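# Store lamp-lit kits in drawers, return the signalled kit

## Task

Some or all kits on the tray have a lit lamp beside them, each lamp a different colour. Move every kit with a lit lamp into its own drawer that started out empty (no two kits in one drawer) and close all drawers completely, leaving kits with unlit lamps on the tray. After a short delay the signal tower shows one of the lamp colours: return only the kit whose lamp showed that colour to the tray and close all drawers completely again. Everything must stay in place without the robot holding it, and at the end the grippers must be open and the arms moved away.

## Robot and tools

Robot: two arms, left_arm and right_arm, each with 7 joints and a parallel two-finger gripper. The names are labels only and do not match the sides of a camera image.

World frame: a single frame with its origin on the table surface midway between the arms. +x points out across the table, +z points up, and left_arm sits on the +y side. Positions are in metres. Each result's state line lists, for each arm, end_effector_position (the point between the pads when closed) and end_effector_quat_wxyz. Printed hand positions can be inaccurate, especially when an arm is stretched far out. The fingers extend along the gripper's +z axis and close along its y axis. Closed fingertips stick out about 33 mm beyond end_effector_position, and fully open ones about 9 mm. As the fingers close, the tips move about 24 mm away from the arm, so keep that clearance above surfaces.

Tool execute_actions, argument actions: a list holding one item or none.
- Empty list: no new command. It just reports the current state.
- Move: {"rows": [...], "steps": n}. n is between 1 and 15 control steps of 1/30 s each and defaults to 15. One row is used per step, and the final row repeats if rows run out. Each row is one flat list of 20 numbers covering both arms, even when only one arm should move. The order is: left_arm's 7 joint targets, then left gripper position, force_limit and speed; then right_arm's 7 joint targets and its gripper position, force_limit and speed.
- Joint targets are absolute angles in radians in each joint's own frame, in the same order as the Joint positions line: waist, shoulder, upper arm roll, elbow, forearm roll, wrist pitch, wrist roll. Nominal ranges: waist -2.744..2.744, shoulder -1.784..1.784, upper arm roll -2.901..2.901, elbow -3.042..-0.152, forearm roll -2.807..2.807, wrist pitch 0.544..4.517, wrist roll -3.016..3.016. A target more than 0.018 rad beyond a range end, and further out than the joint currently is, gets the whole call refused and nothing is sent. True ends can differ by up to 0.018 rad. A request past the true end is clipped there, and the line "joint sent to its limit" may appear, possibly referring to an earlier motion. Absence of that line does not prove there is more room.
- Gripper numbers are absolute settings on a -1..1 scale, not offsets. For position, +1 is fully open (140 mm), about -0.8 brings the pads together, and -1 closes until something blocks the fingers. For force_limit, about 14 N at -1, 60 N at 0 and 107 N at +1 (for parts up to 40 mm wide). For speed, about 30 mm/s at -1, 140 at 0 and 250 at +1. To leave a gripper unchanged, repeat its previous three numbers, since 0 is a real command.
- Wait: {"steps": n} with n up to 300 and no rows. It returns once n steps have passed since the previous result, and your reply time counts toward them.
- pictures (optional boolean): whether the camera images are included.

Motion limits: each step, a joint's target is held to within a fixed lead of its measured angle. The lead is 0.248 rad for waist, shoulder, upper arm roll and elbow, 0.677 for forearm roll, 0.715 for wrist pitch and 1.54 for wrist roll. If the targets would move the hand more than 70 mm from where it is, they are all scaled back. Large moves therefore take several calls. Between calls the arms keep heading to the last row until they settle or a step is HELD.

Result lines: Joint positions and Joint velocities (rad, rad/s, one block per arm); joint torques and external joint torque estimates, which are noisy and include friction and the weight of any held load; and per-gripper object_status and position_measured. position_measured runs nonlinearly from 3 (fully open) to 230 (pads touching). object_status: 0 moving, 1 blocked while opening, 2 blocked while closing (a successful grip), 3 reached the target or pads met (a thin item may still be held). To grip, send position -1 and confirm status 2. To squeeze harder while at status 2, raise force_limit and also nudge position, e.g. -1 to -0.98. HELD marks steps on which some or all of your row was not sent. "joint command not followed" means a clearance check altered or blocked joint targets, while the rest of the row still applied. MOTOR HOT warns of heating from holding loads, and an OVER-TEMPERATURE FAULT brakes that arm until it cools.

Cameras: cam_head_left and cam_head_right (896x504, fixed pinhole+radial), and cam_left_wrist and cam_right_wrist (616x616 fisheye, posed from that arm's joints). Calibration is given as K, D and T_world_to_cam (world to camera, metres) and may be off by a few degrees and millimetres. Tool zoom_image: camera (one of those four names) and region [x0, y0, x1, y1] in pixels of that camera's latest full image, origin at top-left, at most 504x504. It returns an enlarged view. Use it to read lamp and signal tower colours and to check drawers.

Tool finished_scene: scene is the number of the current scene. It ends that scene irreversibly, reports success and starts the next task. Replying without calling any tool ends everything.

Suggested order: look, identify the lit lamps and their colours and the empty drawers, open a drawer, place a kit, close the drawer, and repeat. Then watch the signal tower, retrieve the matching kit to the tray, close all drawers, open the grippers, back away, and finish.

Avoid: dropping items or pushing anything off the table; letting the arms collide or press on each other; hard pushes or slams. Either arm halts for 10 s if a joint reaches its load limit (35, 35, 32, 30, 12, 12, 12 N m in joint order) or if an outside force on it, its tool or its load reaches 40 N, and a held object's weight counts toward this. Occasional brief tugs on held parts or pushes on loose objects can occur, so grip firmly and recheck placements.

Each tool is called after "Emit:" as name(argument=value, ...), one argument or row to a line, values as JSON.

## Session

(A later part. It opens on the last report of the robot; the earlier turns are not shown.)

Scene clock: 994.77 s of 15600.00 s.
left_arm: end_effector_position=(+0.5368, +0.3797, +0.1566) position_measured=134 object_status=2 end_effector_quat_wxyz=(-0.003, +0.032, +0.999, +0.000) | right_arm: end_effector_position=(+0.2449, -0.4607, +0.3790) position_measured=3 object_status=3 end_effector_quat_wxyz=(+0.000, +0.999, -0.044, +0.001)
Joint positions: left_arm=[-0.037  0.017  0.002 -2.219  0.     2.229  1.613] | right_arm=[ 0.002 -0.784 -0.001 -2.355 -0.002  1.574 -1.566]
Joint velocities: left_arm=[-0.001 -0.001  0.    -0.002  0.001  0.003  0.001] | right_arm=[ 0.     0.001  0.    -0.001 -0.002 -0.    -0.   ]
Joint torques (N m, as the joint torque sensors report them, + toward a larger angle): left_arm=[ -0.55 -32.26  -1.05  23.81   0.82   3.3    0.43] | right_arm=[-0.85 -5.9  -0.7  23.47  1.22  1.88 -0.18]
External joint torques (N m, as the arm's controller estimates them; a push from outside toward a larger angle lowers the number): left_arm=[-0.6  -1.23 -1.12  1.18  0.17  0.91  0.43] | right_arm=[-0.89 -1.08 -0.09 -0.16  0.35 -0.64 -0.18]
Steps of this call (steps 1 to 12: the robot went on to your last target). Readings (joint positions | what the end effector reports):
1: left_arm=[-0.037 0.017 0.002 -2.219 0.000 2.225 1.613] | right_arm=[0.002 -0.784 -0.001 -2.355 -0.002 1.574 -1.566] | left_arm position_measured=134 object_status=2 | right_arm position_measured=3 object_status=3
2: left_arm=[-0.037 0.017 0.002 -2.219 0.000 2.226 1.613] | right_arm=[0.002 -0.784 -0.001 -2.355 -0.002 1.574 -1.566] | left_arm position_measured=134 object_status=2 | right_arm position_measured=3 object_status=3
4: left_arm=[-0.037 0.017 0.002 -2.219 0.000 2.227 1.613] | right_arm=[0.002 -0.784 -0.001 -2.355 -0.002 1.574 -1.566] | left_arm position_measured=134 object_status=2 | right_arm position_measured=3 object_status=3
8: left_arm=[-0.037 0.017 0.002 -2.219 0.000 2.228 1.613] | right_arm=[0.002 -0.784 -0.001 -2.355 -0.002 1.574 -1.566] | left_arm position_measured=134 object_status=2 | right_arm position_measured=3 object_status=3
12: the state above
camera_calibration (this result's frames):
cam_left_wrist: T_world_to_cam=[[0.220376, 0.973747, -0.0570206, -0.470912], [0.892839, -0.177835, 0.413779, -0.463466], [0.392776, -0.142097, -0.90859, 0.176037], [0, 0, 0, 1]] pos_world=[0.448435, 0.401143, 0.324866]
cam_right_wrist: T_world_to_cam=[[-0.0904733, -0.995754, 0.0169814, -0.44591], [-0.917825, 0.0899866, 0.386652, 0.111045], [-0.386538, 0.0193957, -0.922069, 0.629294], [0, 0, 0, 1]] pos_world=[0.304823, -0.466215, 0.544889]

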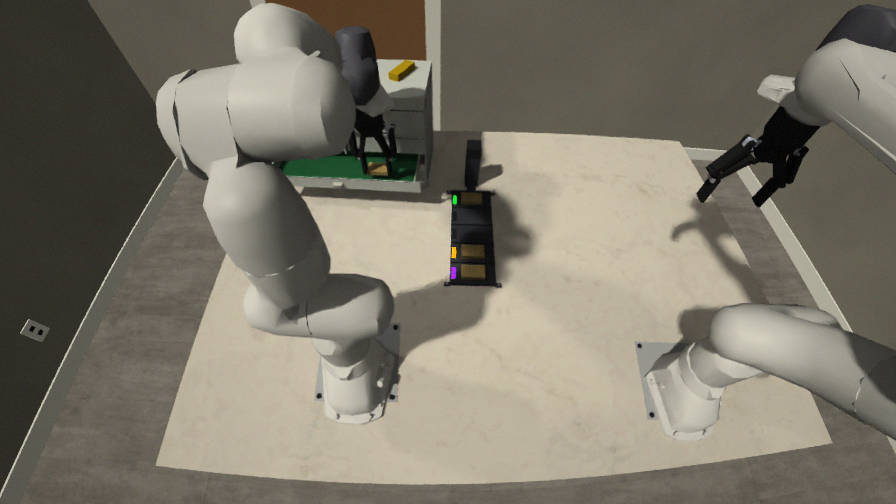

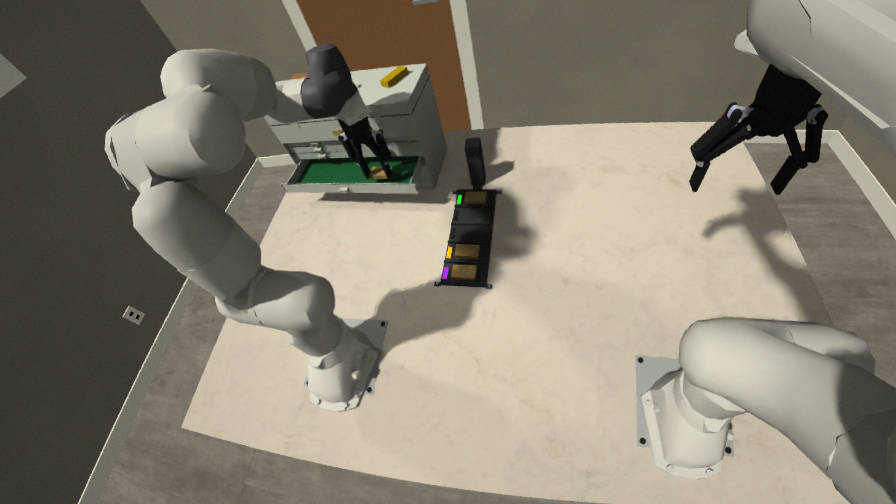

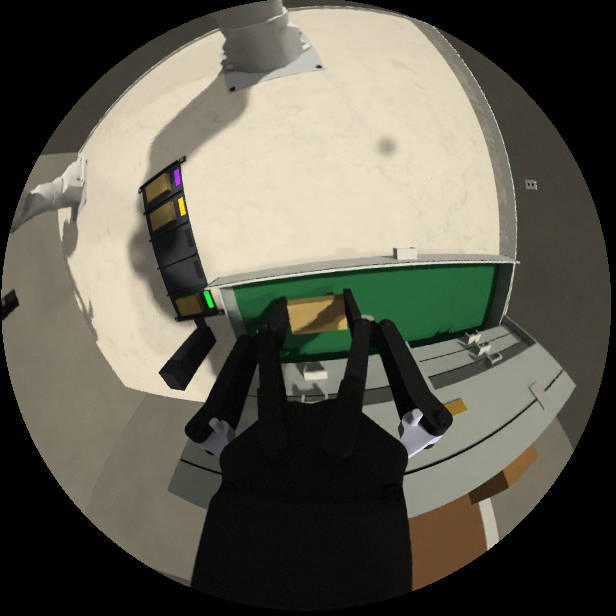

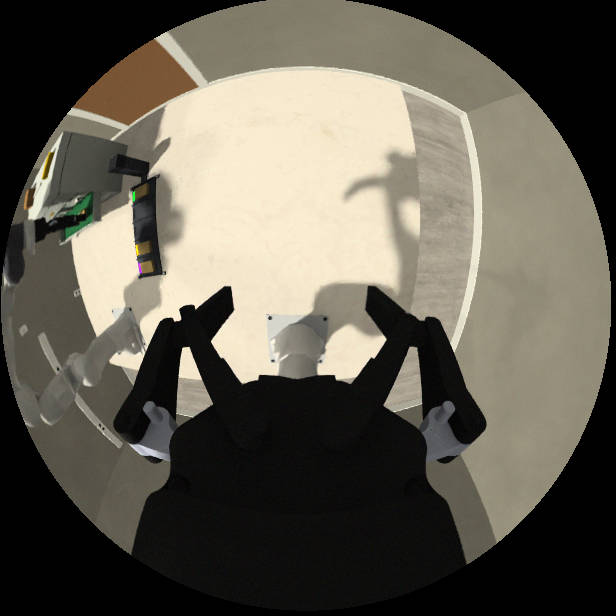

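Emit:
execute_actions(
  actions=[
    {"rows":[[-0.038,0.04,0,-2.234,0,2.29,1.62,-1,0,0,0,-0.785,0,-2.356,0,1.571,-1.571,1,0,1]],"steps":12},
  ],
  pictures=false,
)

Emit:
execute_actions(
  actions=[
    {"rows":[[-0.038,0.059,0,-2.246,0,2.315,1.62,-1,0,0,0,-0.785,0,-2.356,0,1.571,-1.571,1,0,1]],"steps":15},
  ],
  pictures=false,
)

Scene clock: 1003.20 s of 15600.00 s.
left_arm: end_effector_position=(+0.5404, +0.3796, +0.1414) position_measured=134 object_status=2 end_effector_quat_wxyz=(+0.002, +0.032, +0.999, +0.000) | right_arm: end_effector_position=(+0.2449, -0.4607, +0.3790) position_measured=3 object_status=3 end_effector_quat_wxyz=(+0.000, +0.999, -0.044, +0.001)
Joint positions: left_arm=[-0.037  0.041  0.002 -2.235  0.     2.279  1.613] | right_arm=[ 0.002 -0.784 -0.001 -2.355 -0.002  1.574 -1.566]
Joint velocities: left_arm=[-0.001  0.001 -0.001 -0.     0.001  0.032  0.   ] | right_arm=[ 0.001 -0.     0.001 -0.002 -0.001 -0.001  0.   ]
Joint torques (N m, as the joint torque sensors report them, + toward a larger angle): left_arm=[ -1.17 -31.95  -0.99  21.97   0.8    3.44   0.36] | right_arm=[-0.6  -6.38 -1.19 23.78  1.17  1.9  -0.19]
External joint torques (N m, as the arm's controller estimates them; a push from outside toward a larger angle lowers the number): left_arm=[-1.1  -0.58 -0.96 -0.24  0.18  1.05  0.36] | right_arm=[-0.62 -1.51 -0.55  0.14  0.29 -0.62 -0.19]
Steps of this call (steps 1 to 15: the robot went on to your last target; steps 16 to 90: nothing new was sent; then 5.03 s passed at rest; steps 91 to 102: all 12 steps of this action). Readings (joint positions | what the end effector reports):
91: left_arm=[-0.037 0.019 0.002 -2.220 0.000 2.239 1.613] | right_arm=[0.002 -0.784 -0.001 -2.355 -0.002 1.574 -1.566] | left_arm position_measured=134 object_status=2 | right_arm position_measured=3 object_status=3
92: left_arm=[-0.037 0.024 0.002 -2.223 0.000 2.248 1.613] | right_arm=[0.002 -0.784 -0.001 -2.355 -0.002 1.574 -1.566] | left_arm position_measured=134 object_status=2 | right_arm position_measured=3 object_status=3
94: left_arm=[-0.037 0.034 0.002 -2.230 0.000 2.260 1.613] | right_arm=[0.002 -0.784 -0.001 -2.355 -0.002 1.574 -1.566] | left_arm position_measured=134 object_status=2 | right_arm position_measured=3 object_status=3
98: left_arm=[-0.037 0.041 0.002 -2.235 0.000 2.273 1.613] | right_arm=[0.002 -0.784 -0.001 -2.355 -0.002 1.574 -1.566] | left_arm position_measured=134 object_status=2 | right_arm position_measured=3 object_status=3
102: the state above

Scene clock: 1003.70 s of 15600.00 s.
left_arm: end_effector_position=(+0.5430, +0.3796, +0.1335) position_measured=134 object_status=2 end_effector_quat_wxyz=(+0.006, +0.032, +0.999, +0.000) | right_arm: end_effector_position=(+0.2449, -0.4607, +0.3790) position_measured=3 object_status=3 end_effector_quat_wxyz=(+0.000, +0.999, -0.044, +0.001)
Joint positions: left_arm=[-0.037  0.054  0.002 -2.243  0.     2.308  1.613] | right_arm=[ 0.002 -0.784 -0.001 -2.355 -0.002  1.574 -1.566]
Joint velocities: left_arm=[-0.001  0.002  0.001  0.    -0.     0.008  0.001] | right_arm=[-0.     0.    -0.001  0.002  0.001  0.001  0.   ]
Joint torques (N m, as the joint torque sensors report them, + toward a larger angle): left_arm=[ -0.86 -28.1   -0.97  18.87   0.82   3.33   0.41] | right_arm=[-0.62 -5.95 -0.97 23.93  1.18  1.92 -0.17]
External joint torques (N m, as the arm's controller estimates them; a push from outside toward a larger angle lowers the number): left_arm=[-0.91  3.64 -1.07 -3.27  0.21  0.89  0.41] | right_arm=[-0.63 -1.09 -0.31  0.19  0.3  -0.62 -0.17]
Steps of this call (steps 1 to 15: all 15 steps of this action). Readings (joint positions | what the end effector reports):
1: left_arm=[-0.037 0.042 0.002 -2.236 0.000 2.285 1.613] | right_arm=[0.002 -0.784 -0.001 -2.355 -0.002 1.574 -1.566] | left_arm position_measured=134 object_status=2 | right_arm position_measured=3 object_status=3
2: left_arm=[-0.037 0.046 0.002 -2.238 0.000 2.290 1.613] | right_arm=[0.002 -0.784 -0.001 -2.355 -0.002 1.574 -1.566] | left_arm position_measured=134 object_status=2 | right_arm position_measured=3 object_status=3
4: left_arm=[-0.037 0.054 0.002 -2.242 0.000 2.297 1.613] | right_arm=[0.002 -0.784 -0.001 -2.355 -0.002 1.574 -1.566] | left_arm position_measured=134 object_status=2 | right_arm position_measured=3 object_status=3
8: left_arm=[-0.037 0.053 0.002 -2.242 0.000 2.304 1.613] | right_arm=[0.002 -0.784 -0.001 -2.355 -0.002 1.574 -1.566] | left_arm position_measured=134 object_status=2 | right_arm position_measured=3 object_status=3
15: the state above

Emit:
execute_actions(
  actions=[
    {"rows":[[-0.038,0.053,0,-2.242,0,2.308,1.62,-1,0,0,0,-0.785,0,-2.356,0,1.571,-1.571,1,0,1]],"steps":6},
  ],
)

Emit:
zoom_image(
  camera="cam_head_right",
  region=[260,60,460,210],
)

Scene clock: 1010.30 s of 15600.00 s.
left_arm: end_effector_position=(+0.5434, +0.3795, +0.1337) position_measured=134 object_status=2 end_effector_quat_wxyz=(+0.007, +0.032, +0.999, +0.000) | right_arm: end_effector_position=(+0.2449, -0.4607, +0.3790) position_measured=3 object_status=3 end_effector_quat_wxyz=(+0.000, +0.999, -0.044, +0.001)
Joint positions: left_arm=[-0.037  0.054  0.002 -2.243  0.     2.31   1.614] | right_arm=[ 0.002 -0.784 -0.001 -2.355 -0.002  1.574 -1.566]
Joint velocities: left_arm=[-0.    -0.001 -0.    -0.001 -0.001 -0.001 -0.001] | right_arm=[ 0.001 -0.002  0.    -0.    -0.     0.     0.002]
Joint torques (N m, as the joint torque sensors report them, + toward a larger angle): left_arm=[ -1.32 -32.17  -1.38  22.67   0.83   2.28   0.5 ] | right_arm=[-0.35 -6.2  -1.12 23.63  1.19  1.87 -0.22]
External joint torques (N m, as the arm's controller estimates them; a push from outside toward a larger angle lowers the number): left_arm=[-1.27 -0.43 -1.38  0.53  0.22 -0.16  0.5 ] | right_arm=[-0.34 -1.22 -0.43 -0.09  0.32 -0.66 -0.22]
Steps of this call (steps 1 to 15: the robot went on to your last target; steps 16 to 90: nothing new was sent; then 3.40 s passed at rest; steps 91 to 96: all 6 steps of this action). Readings (joint positions | what the end effector reports):
91: left_arm=[-0.037 0.054 0.002 -2.243 0.000 2.310 1.614] | right_arm=[0.002 -0.784 -0.001 -2.355 -0.002 1.574 -1.566] | left_arm position_measured=134 object_status=2 | right_arm position_measured=3 object_status=3
92: left_arm=[-0.037 0.054 0.002 -2.243 0.000 2.310 1.614] | right_arm=[0.002 -0.784 -0.001 -2.355 -0.002 1.574 -1.566] | left_arm position_measured=134 object_status=2 | right_arm position_measured=3 object_status=3
94: left_arm=[-0.037 0.054 0.002 -2.243 0.000 2.310 1.614] | right_arm=[0.002 -0.784 -0.001 -2.355 -0.002 1.574 -1.566] | left_arm position_measured=134 object_status=2 | right_arm position_measured=3 object_status=3
96: the state above
camera_calibration (this result's frames):
cam_left_wrist: T_world_to_cam=[[0.222049, 0.973594, -0.0529991, -0.474892], [0.884439, -0.178238, 0.431275, -0.457543], [0.410441, -0.142639, -0.900662, 0.142116], [0, 0, 0, 1]] pos_world=[0.451788, 0.401072, 0.300157]
cam_right_wrist: T_world_to_cam=[[-0.0904749, -0.995754, 0.0169856, -0.445912], [-0.917821, 0.0899895, 0.386661, 0.111039], [-0.386548, 0.0193934, -0.922065, 0.629289], [0, 0, 0, 1]] pos_world=[0.304821, -0.466215, 0.544885]

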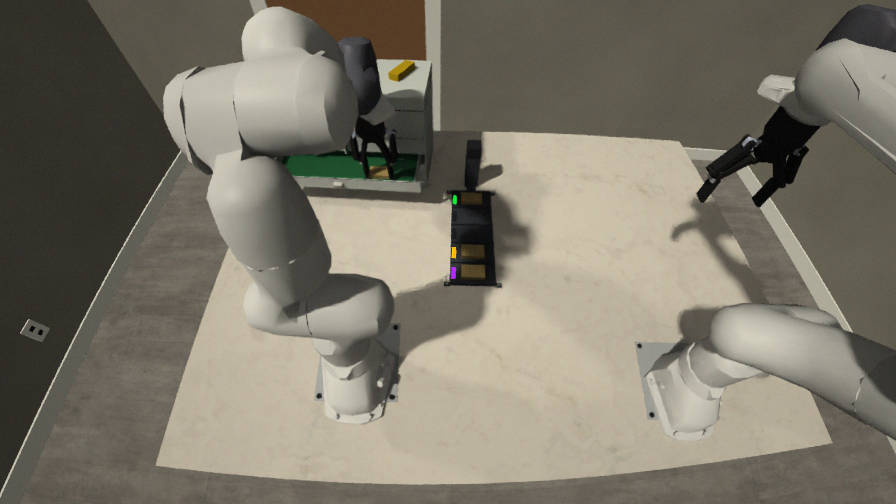

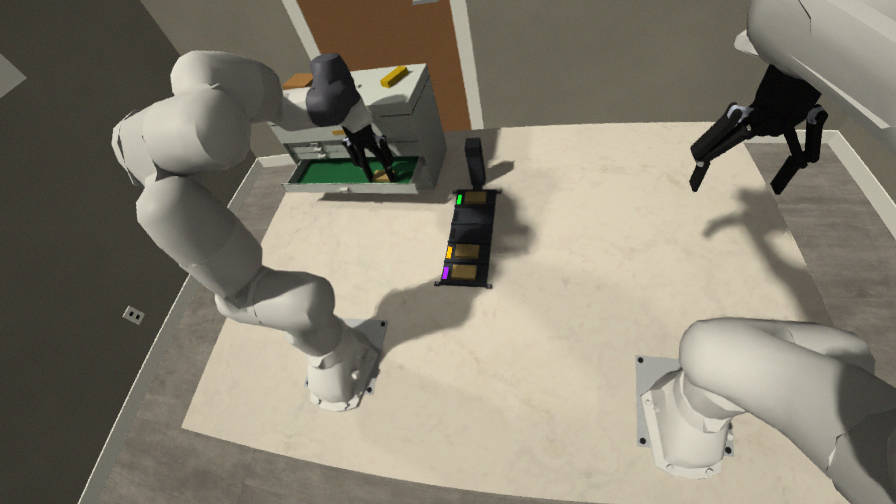

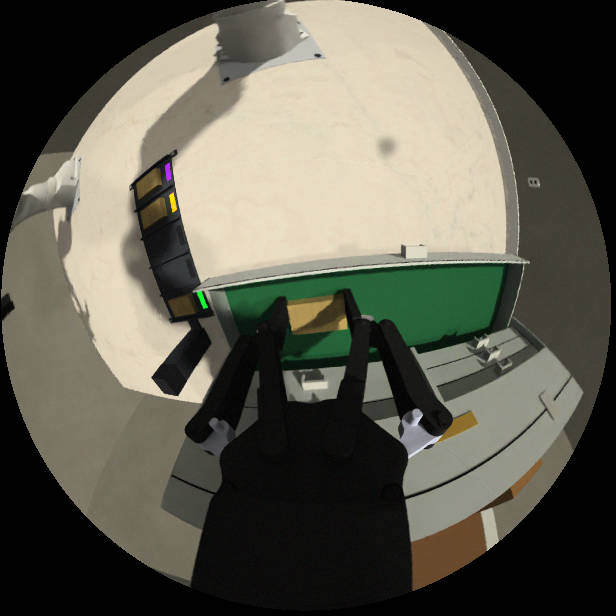

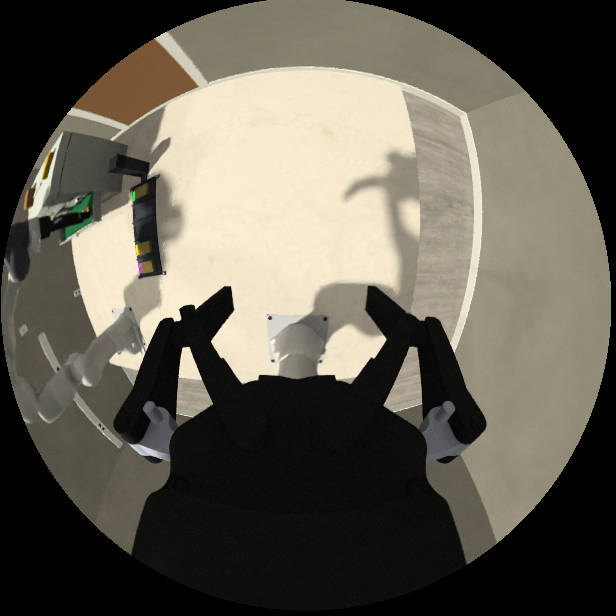

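Region (260, 60, 460, 210) of cam_head_right's 896x504 image, scaled by 2.520, with more detail than that image has; it fills the top 378 rows of this view, and the rest is white.

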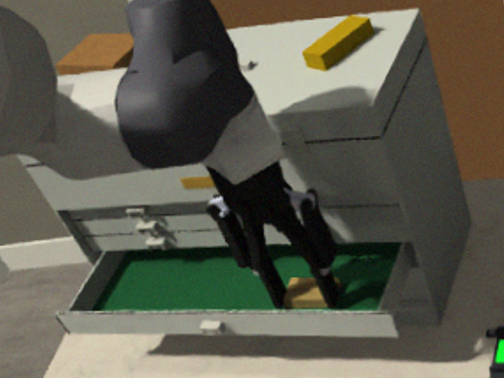

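Emit:
execute_actions(
  actions=[
    {"rows":[[-0.038,0.012,0,-2.279,0,2.32,1.62,-1,0,0,0,-0.785,0,-2.356,0,1.571,-1.571,1,0,1]],"steps":15},
  ],
  pictures=false,
)

Emit:
execute_actions(
  actions=[
    {"rows":[[-0.038,0.03,0,-2.288,0,2.348,1.62,-1,0,0,0,-0.785,0,-2.356,0,1.571,-1.571,1,0,1]],"steps":15},
  ],
  pictures=false,
)

Scene clock: 1019.03 s of 15600.00 s.
left_arm: end_effector_position=(+0.5342, +0.3797, +0.1389) position_measured=134 object_status=2 end_effector_quat_wxyz=(+0.010, +0.032, +0.999, +0.000) | right_arm: end_effector_position=(+0.2449, -0.4607, +0.3790) position_measured=3 object_status=3 end_effector_quat_wxyz=(+0.000, +0.999, -0.044, +0.001)
Joint positions: left_arm=[-0.037  0.015  0.002 -2.279  0.     2.314  1.614] | right_arm=[ 0.002 -0.784 -0.001 -2.355 -0.002  1.574 -1.566]
Joint velocities: left_arm=[ 0.001  0.    -0.001 -0.    -0.001  0.001  0.   ] | right_arm=[-0.    -0.    -0.001  0.001 -0.     0.    -0.002]
Joint torques (N m, as the joint torque sensors report them, + toward a larger angle): left_arm=[ -0.93 -33.44  -1.04  21.21   0.81   3.44   0.39] | right_arm=[-0.9  -6.23 -1.   23.26  1.21  1.87 -0.13]
External joint torques (N m, as the arm's controller estimates them; a push from outside toward a larger angle lowers the number): left_arm=[-0.95 -2.94 -1.08 -1.01  0.19  0.98  0.39] | right_arm=[-0.86 -1.3  -0.3  -0.51  0.34 -0.67 -0.13]
Steps of this call (steps 1 to 15: the robot went on to your last target; steps 16 to 90: nothing new was sent; then 5.23 s passed at rest; steps 91 to 105: all 15 steps of this action). Readings (joint positions | what the end effector reports):
91: left_arm=[-0.037 0.046 0.002 -2.252 0.000 2.312 1.614] | right_arm=[0.002 -0.784 -0.001 -2.355 -0.002 1.574 -1.566] | left_arm position_measured=134 object_status=2 | right_arm position_measured=3 object_status=3
92: left_arm=[-0.037 0.036 0.002 -2.262 0.000 2.312 1.614] | right_arm=[0.002 -0.784 -0.001 -2.355 -0.002 1.574 -1.566] | left_arm position_measured=134 object_status=2 | right_arm position_measured=3 object_status=3
94: left_arm=[-0.037 0.023 0.002 -2.272 0.000 2.312 1.614] | right_arm=[0.002 -0.784 -0.001 -2.355 -0.002 1.574 -1.566] | left_arm position_measured=134 object_status=2 | right_arm position_measured=3 object_status=3
98: left_arm=[-0.037 0.016 0.002 -2.277 0.000 2.314 1.614] | right_arm=[0.002 -0.784 -0.001 -2.355 -0.002 1.574 -1.566] | left_arm position_measured=134 object_status=2 | right_arm position_measured=3 object_status=3
105: the state above

Scene clock: 1019.53 s of 15600.00 s.
left_arm: end_effector_position=(+0.5375, +0.3796, +0.1333) position_measured=134 object_status=2 end_effector_quat_wxyz=(+0.016, +0.032, +0.999, +0.000) | right_arm: end_effector_position=(+0.2449, -0.4607, +0.3790) position_measured=3 object_status=3 end_effector_quat_wxyz=(+0.000, +0.999, -0.044, +0.001)
Joint positions: left_arm=[-0.037  0.025  0.002 -2.285  0.     2.341  1.614] | right_arm=[ 0.002 -0.784 -0.001 -2.355 -0.002  1.574 -1.566]
Joint velocities: left_arm=[ 0.     0.    -0.    -0.001  0.     0.008 -0.001] | right_arm=[ 0.001  0.001 -0.    -0.001  0.001  0.001  0.001]
Joint torques (N m, as the joint torque sensors report them, + toward a larger angle): left_arm=[ -0.68 -27.95  -0.95  19.46   0.77   3.53   0.32] | right_arm=[-0.66 -5.94 -1.31 23.37  1.2   1.89 -0.16]
External joint torques (N m, as the arm's controller estimates them; a push from outside toward a larger angle lowers the number): left_arm=[-0.82  2.92 -1.1  -2.72  0.16  1.02  0.32] | right_arm=[-0.66 -1.19 -0.62 -0.22  0.32 -0.63 -0.16]
Steps of this call (steps 1 to 15: all 15 steps of this action). Readings (joint positions | what the end effector reports):
1: left_arm=[-0.037 0.017 0.002 -2.280 0.000 2.319 1.614] | right_arm=[0.002 -0.784 -0.001 -2.355 -0.002 1.574 -1.566] | left_arm position_measured=134 object_status=2 | right_arm position_measured=3 object_status=3
2: left_arm=[-0.037 0.020 0.002 -2.281 0.000 2.324 1.614] | right_arm=[0.002 -0.784 -0.001 -2.355 -0.002 1.574 -1.566] | left_arm position_measured=134 object_status=2 | right_arm position_measured=3 object_status=3
4: left_arm=[-0.037 0.025 0.002 -2.284 0.000 2.331 1.614] | right_arm=[0.002 -0.784 -0.001 -2.355 -0.002 1.574 -1.566] | left_arm position_measured=134 object_status=2 | right_arm position_measured=3 object_status=3
8: left_arm=[-0.037 0.025 0.002 -2.284 0.000 2.337 1.614] | right_arm=[0.002 -0.784 -0.001 -2.355 -0.002 1.574 -1.566] | left_arm position_measured=134 object_status=2 | right_arm position_measured=3 object_status=3
15: the state above

Emit:
execute_actions(
  actions=[
    {"rows":[[-0.038,0.038,0,-2.292,0,2.352,1.62,-1,0,0,0,-0.785,0,-2.356,0,1.571,-1.571,1,0,1]],"steps":12},
  ],
  pictures=false,
)

Scene clock: 1027.23 s of 15600.00 s.
left_arm: end_effector_position=(+0.5384, +0.3796, +0.1326) position_measured=134 object_status=2 end_effector_quat_wxyz=(+0.017, +0.032, +0.999, +0.000) | right_arm: end_effector_position=(+0.2449, -0.4607, +0.3790) position_measured=3 object_status=3 end_effector_quat_wxyz=(+0.000, +0.999, -0.044, +0.001)
Joint positions: left_arm=[-0.037  0.027  0.002 -2.285  0.     2.346  1.614] | right_arm=[ 0.002 -0.784 -0.001 -2.355 -0.002  1.574 -1.566]
Joint velocities: left_arm=[ 0.001  0.     0.    -0.001 -0.     0.    -0.   ] | right_arm=[ 0.    -0.001  0.001 -0.001 -0.    -0.    -0.   ]
Joint torques (N m, as the joint torque sensors report them, + toward a larger angle): left_arm=[ -1.14 -23.88  -1.17  18.17   0.79   3.55   0.41] | right_arm=[-0.85 -6.46 -1.21 23.26  1.23  1.87 -0.16]
External joint torques (N m, as the arm's controller estimates them; a push from outside toward a larger angle lowers the number): left_arm=[-1.13  6.87 -1.18 -3.88  0.18  1.06  0.41] | right_arm=[-0.82 -1.6  -0.53 -0.4   0.36 -0.65 -0.16]
Steps of this call (steps 1 to 15: the robot went on to your last target; steps 16 to 90: nothing new was sent; then 4.30 s passed at rest; steps 91 to 102: all 12 steps of this action). Readings (joint positions | what the end effector reports):
91: left_arm=[-0.037 0.026 0.002 -2.285 0.000 2.344 1.614] | right_arm=[0.002 -0.784 -0.001 -2.355 -0.002 1.574 -1.566] | left_arm position_measured=134 object_status=2 | right_arm position_measured=3 object_status=3
92: left_arm=[-0.037 0.027 0.002 -2.285 0.000 2.345 1.614] | right_arm=[0.002 -0.784 -0.001 -2.355 -0.002 1.574 -1.566] | left_arm position_measured=134 object_status=2 | right_arm position_measured=3 object_status=3
94: left_arm=[-0.037 0.027 0.002 -2.285 0.000 2.346 1.614] | right_arm=[0.002 -0.784 -0.001 -2.355 -0.002 1.574 -1.566] | left_arm position_measured=134 object_status=2 | right_arm position_measured=3 object_status=3
98: left_arm=[-0.037 0.027 0.002 -2.285 0.000 2.346 1.614] | right_arm=[0.002 -0.784 -0.001 -2.355 -0.002 1.574 -1.566] | left_arm position_measured=134 object_status=2 | right_arm position_measured=3 object_status=3
102: the state above

Emit:
execute_actions(
  actions=[
    {"rows":[[-0.038,-0.022,0,-2.333,0,2.383,1.62,-1,0,0,0,-0.785,0,-2.356,0,1.571,-1.571,1,0,1]],"steps":15},
  ],
  pictures=false,
)

Emit:
execute_actions(
  actions=[
    {"rows":[[-0.038,0.003,0,-2.346,0,2.414,1.62,-1,0,0,0,-0.785,0,-2.356,0,1.571,-1.571,1,0,1]],"steps":15},
  ],
)

Scene clock: 1046.07 s of 15600.00 s.
left_arm: end_effector_position=(+0.5326, +0.3797, +0.1390) position_measured=134 object_status=2 end_effector_quat_wxyz=(+0.031, +0.032, +0.999, +0.000) | right_arm: end_effector_position=(+0.2449, -0.4607, +0.3790) position_measured=3 object_status=3 end_effector_quat_wxyz=(+0.000, +0.999, -0.044, +0.001)
Joint positions: left_arm=[-0.037 -0.019  0.002 -2.333  0.     2.376  1.614] | right_arm=[ 0.002 -0.784 -0.001 -2.355 -0.002  1.574 -1.566]
Joint velocities: left_arm=[ 0.001 -0.001 -0.    -0.002  0.     0.01   0.   ] | right_arm=[-0.001  0.001  0.001 -0.001 -0.001 -0.     0.001]
Joint torques (N m, as the joint torque sensors report them, + toward a larger angle): left_arm=[ -1.09 -31.31  -0.44  21.7    0.75   3.56   0.48] | right_arm=[-0.98 -5.99 -0.93 23.29  1.2   1.91 -0.16]
External joint torques (N m, as the arm's controller estimates them; a push from outside toward a larger angle lowers the number): left_arm=[-1.23 -1.98 -0.55 -0.43  0.14  0.99  0.48] | right_arm=[-0.92 -1.24 -0.18 -0.34  0.34 -0.62 -0.16]
Steps of this call (steps 1 to 15: the robot went on to your last target; steps 16 to 90: nothing new was sent; then 15.33 s passed at rest; steps 91 to 105: all 15 steps of this action). Readings (joint positions | what the end effector reports):
91: left_arm=[-0.037 0.017 0.002 -2.297 0.000 2.353 1.614] | right_arm=[0.002 -0.784 -0.001 -2.355 -0.002 1.574 -1.566] | left_arm position_measured=134 object_status=2 | right_arm position_measured=3 object_status=3
92: left_arm=[-0.037 0.004 0.002 -2.309 0.000 2.357 1.614] | right_arm=[0.002 -0.784 -0.001 -2.355 -0.002 1.574 -1.566] | left_arm position_measured=134 object_status=2 | right_arm position_measured=3 object_status=3
94: left_arm=[-0.037 -0.011 0.002 -2.322 0.000 2.364 1.614] | right_arm=[0.002 -0.784 -0.001 -2.355 -0.002 1.574 -1.566] | left_arm position_measured=134 object_status=2 | right_arm position_measured=3 object_status=3
98: left_arm=[-0.037 -0.018 0.002 -2.330 0.000 2.371 1.614] | right_arm=[0.002 -0.784 -0.001 -2.355 -0.002 1.574 -1.566] | left_arm position_measured=134 object_status=2 | right_arm position_measured=3 object_status=3
105: the state above

Scene clock: 1046.57 s of 15600.00 s.
left_arm: end_effector_position=(+0.5362, +0.3796, +0.1324) position_measured=134 object_status=2 end_effector_quat_wxyz=(+0.037, +0.032, +0.999, +0.000) | right_arm: end_effector_position=(+0.2449, -0.4607, +0.3790) position_measured=3 object_status=3 end_effector_quat_wxyz=(+0.000, +0.999, -0.044, +0.001)
Joint positions: left_arm=[-0.037 -0.006  0.002 -2.34   0.     2.408  1.614] | right_arm=[ 0.002 -0.784 -0.001 -2.355 -0.002  1.574 -1.566]
Joint velocities: left_arm=[-0.     0.001 -0.001  0.     0.     0.009 -0.001] | right_arm=[-0.    -0.    -0.001  0.001  0.    -0.001  0.001]
Joint torques (N m, as the joint torque sensors report them, + toward a larger angle): left_arm=[ -0.75 -23.46  -1.09  17.74   0.74   3.52   0.38] | right_arm=[-1.09 -5.82 -1.04 23.68  1.23  1.86 -0.18]
External joint torques (N m, as the arm's controller estimates them; a push from outside toward a larger angle lowers the number): left_arm=[-0.7   6.1  -1.04 -4.24  0.14  0.93  0.38] | right_arm=[-1.13 -0.9  -0.42 -0.07  0.35 -0.68 -0.18]
Steps of this call (steps 1 to 15: all 15 steps of this action). Readings (joint positions | what the end effector reports):
1: left_arm=[-0.037 -0.016 0.002 -2.334 0.000 2.382 1.614] | right_arm=[0.002 -0.784 -0.001 -2.355 -0.002 1.574 -1.566] | left_arm position_measured=134 object_status=2 | right_arm position_measured=3 object_status=3
2: left_arm=[-0.037 -0.012 0.002 -2.336 0.000 2.388 1.614] | right_arm=[0.002 -0.784 -0.001 -2.355 -0.002 1.574 -1.566] | left_arm position_measured=134 object_status=2 | right_arm position_measured=3 object_status=3
4: left_arm=[-0.037 -0.006 0.002 -2.339 0.000 2.396 1.614] | right_arm=[0.002 -0.784 -0.001 -2.355 -0.002 1.574 -1.566] | left_arm position_measured=134 object_status=2 | right_arm position_measured=3 object_status=3
8: left_arm=[-0.037 -0.006 0.002 -2.340 0.000 2.404 1.614] | right_arm=[0.002 -0.784 -0.001 -2.355 -0.002 1.574 -1.566] | left_arm position_measured=134 object_status=2 | right_arm position_measured=3 object_status=3
15: the state above
camera_calibration (this result's frames):
cam_left_wrist: T_world_to_cam=[[0.22514, 0.973468, -0.040892, -0.476583], [0.856825, -0.177833, 0.483969, -0.442851], [0.463856, -0.143998, -0.874129, 0.112264], [0, 0, 0, 1]] pos_world=[0.434669, 0.401351, 0.292971]
cam_right_wrist: T_world_to_cam=[[-0.0904759, -0.995754, 0.0169878, -0.445913], [-0.917818, 0.0899911, 0.386668, 0.111035], [-0.386555, 0.0193924, -0.922062, 0.629286], [0, 0, 0, 1]] pos_world=[0.304819, -0.466215, 0.544883]

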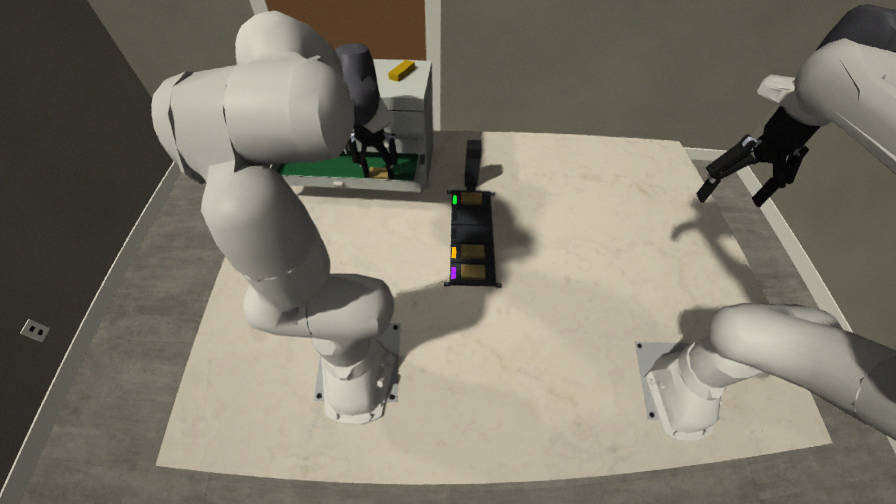

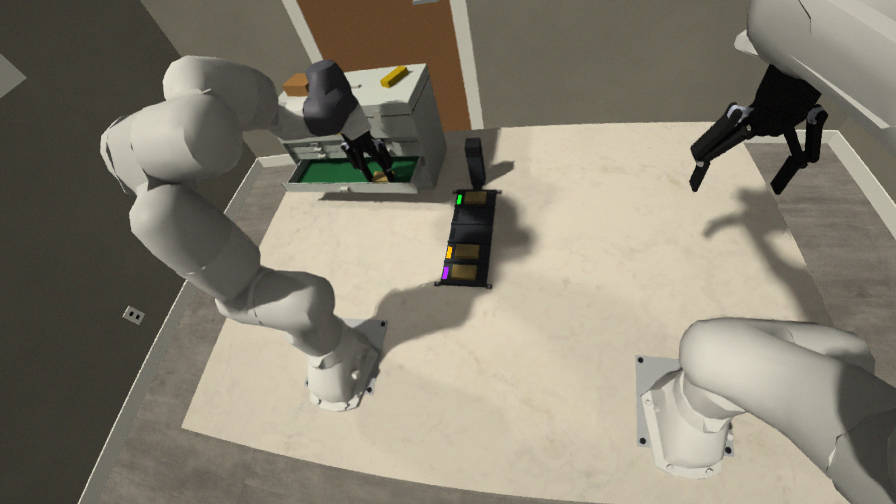

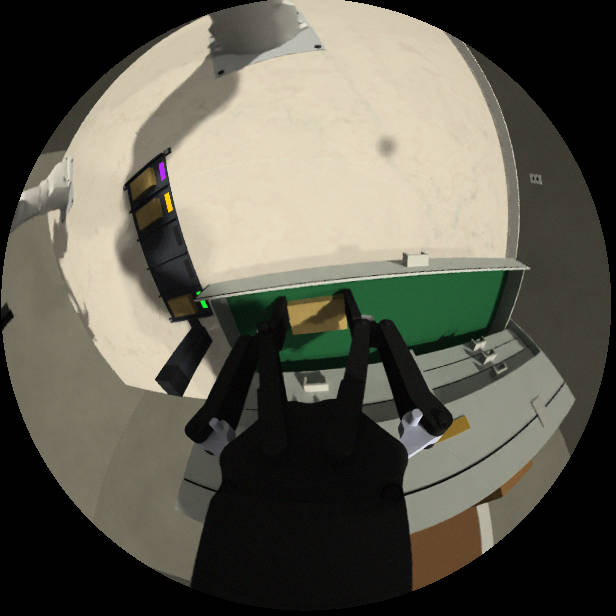

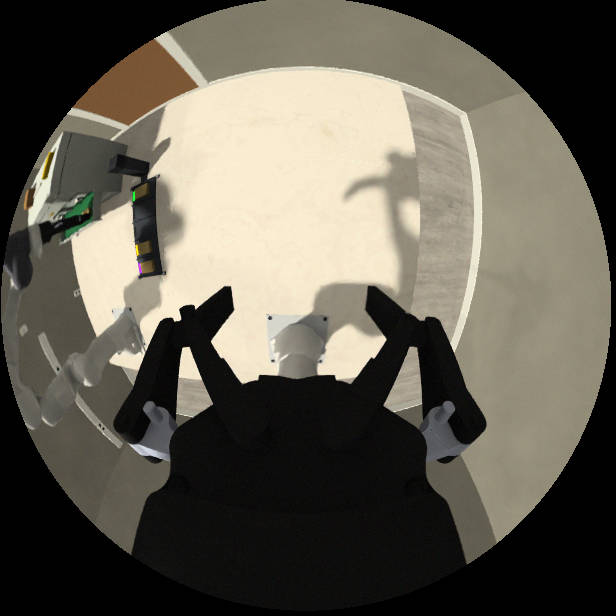

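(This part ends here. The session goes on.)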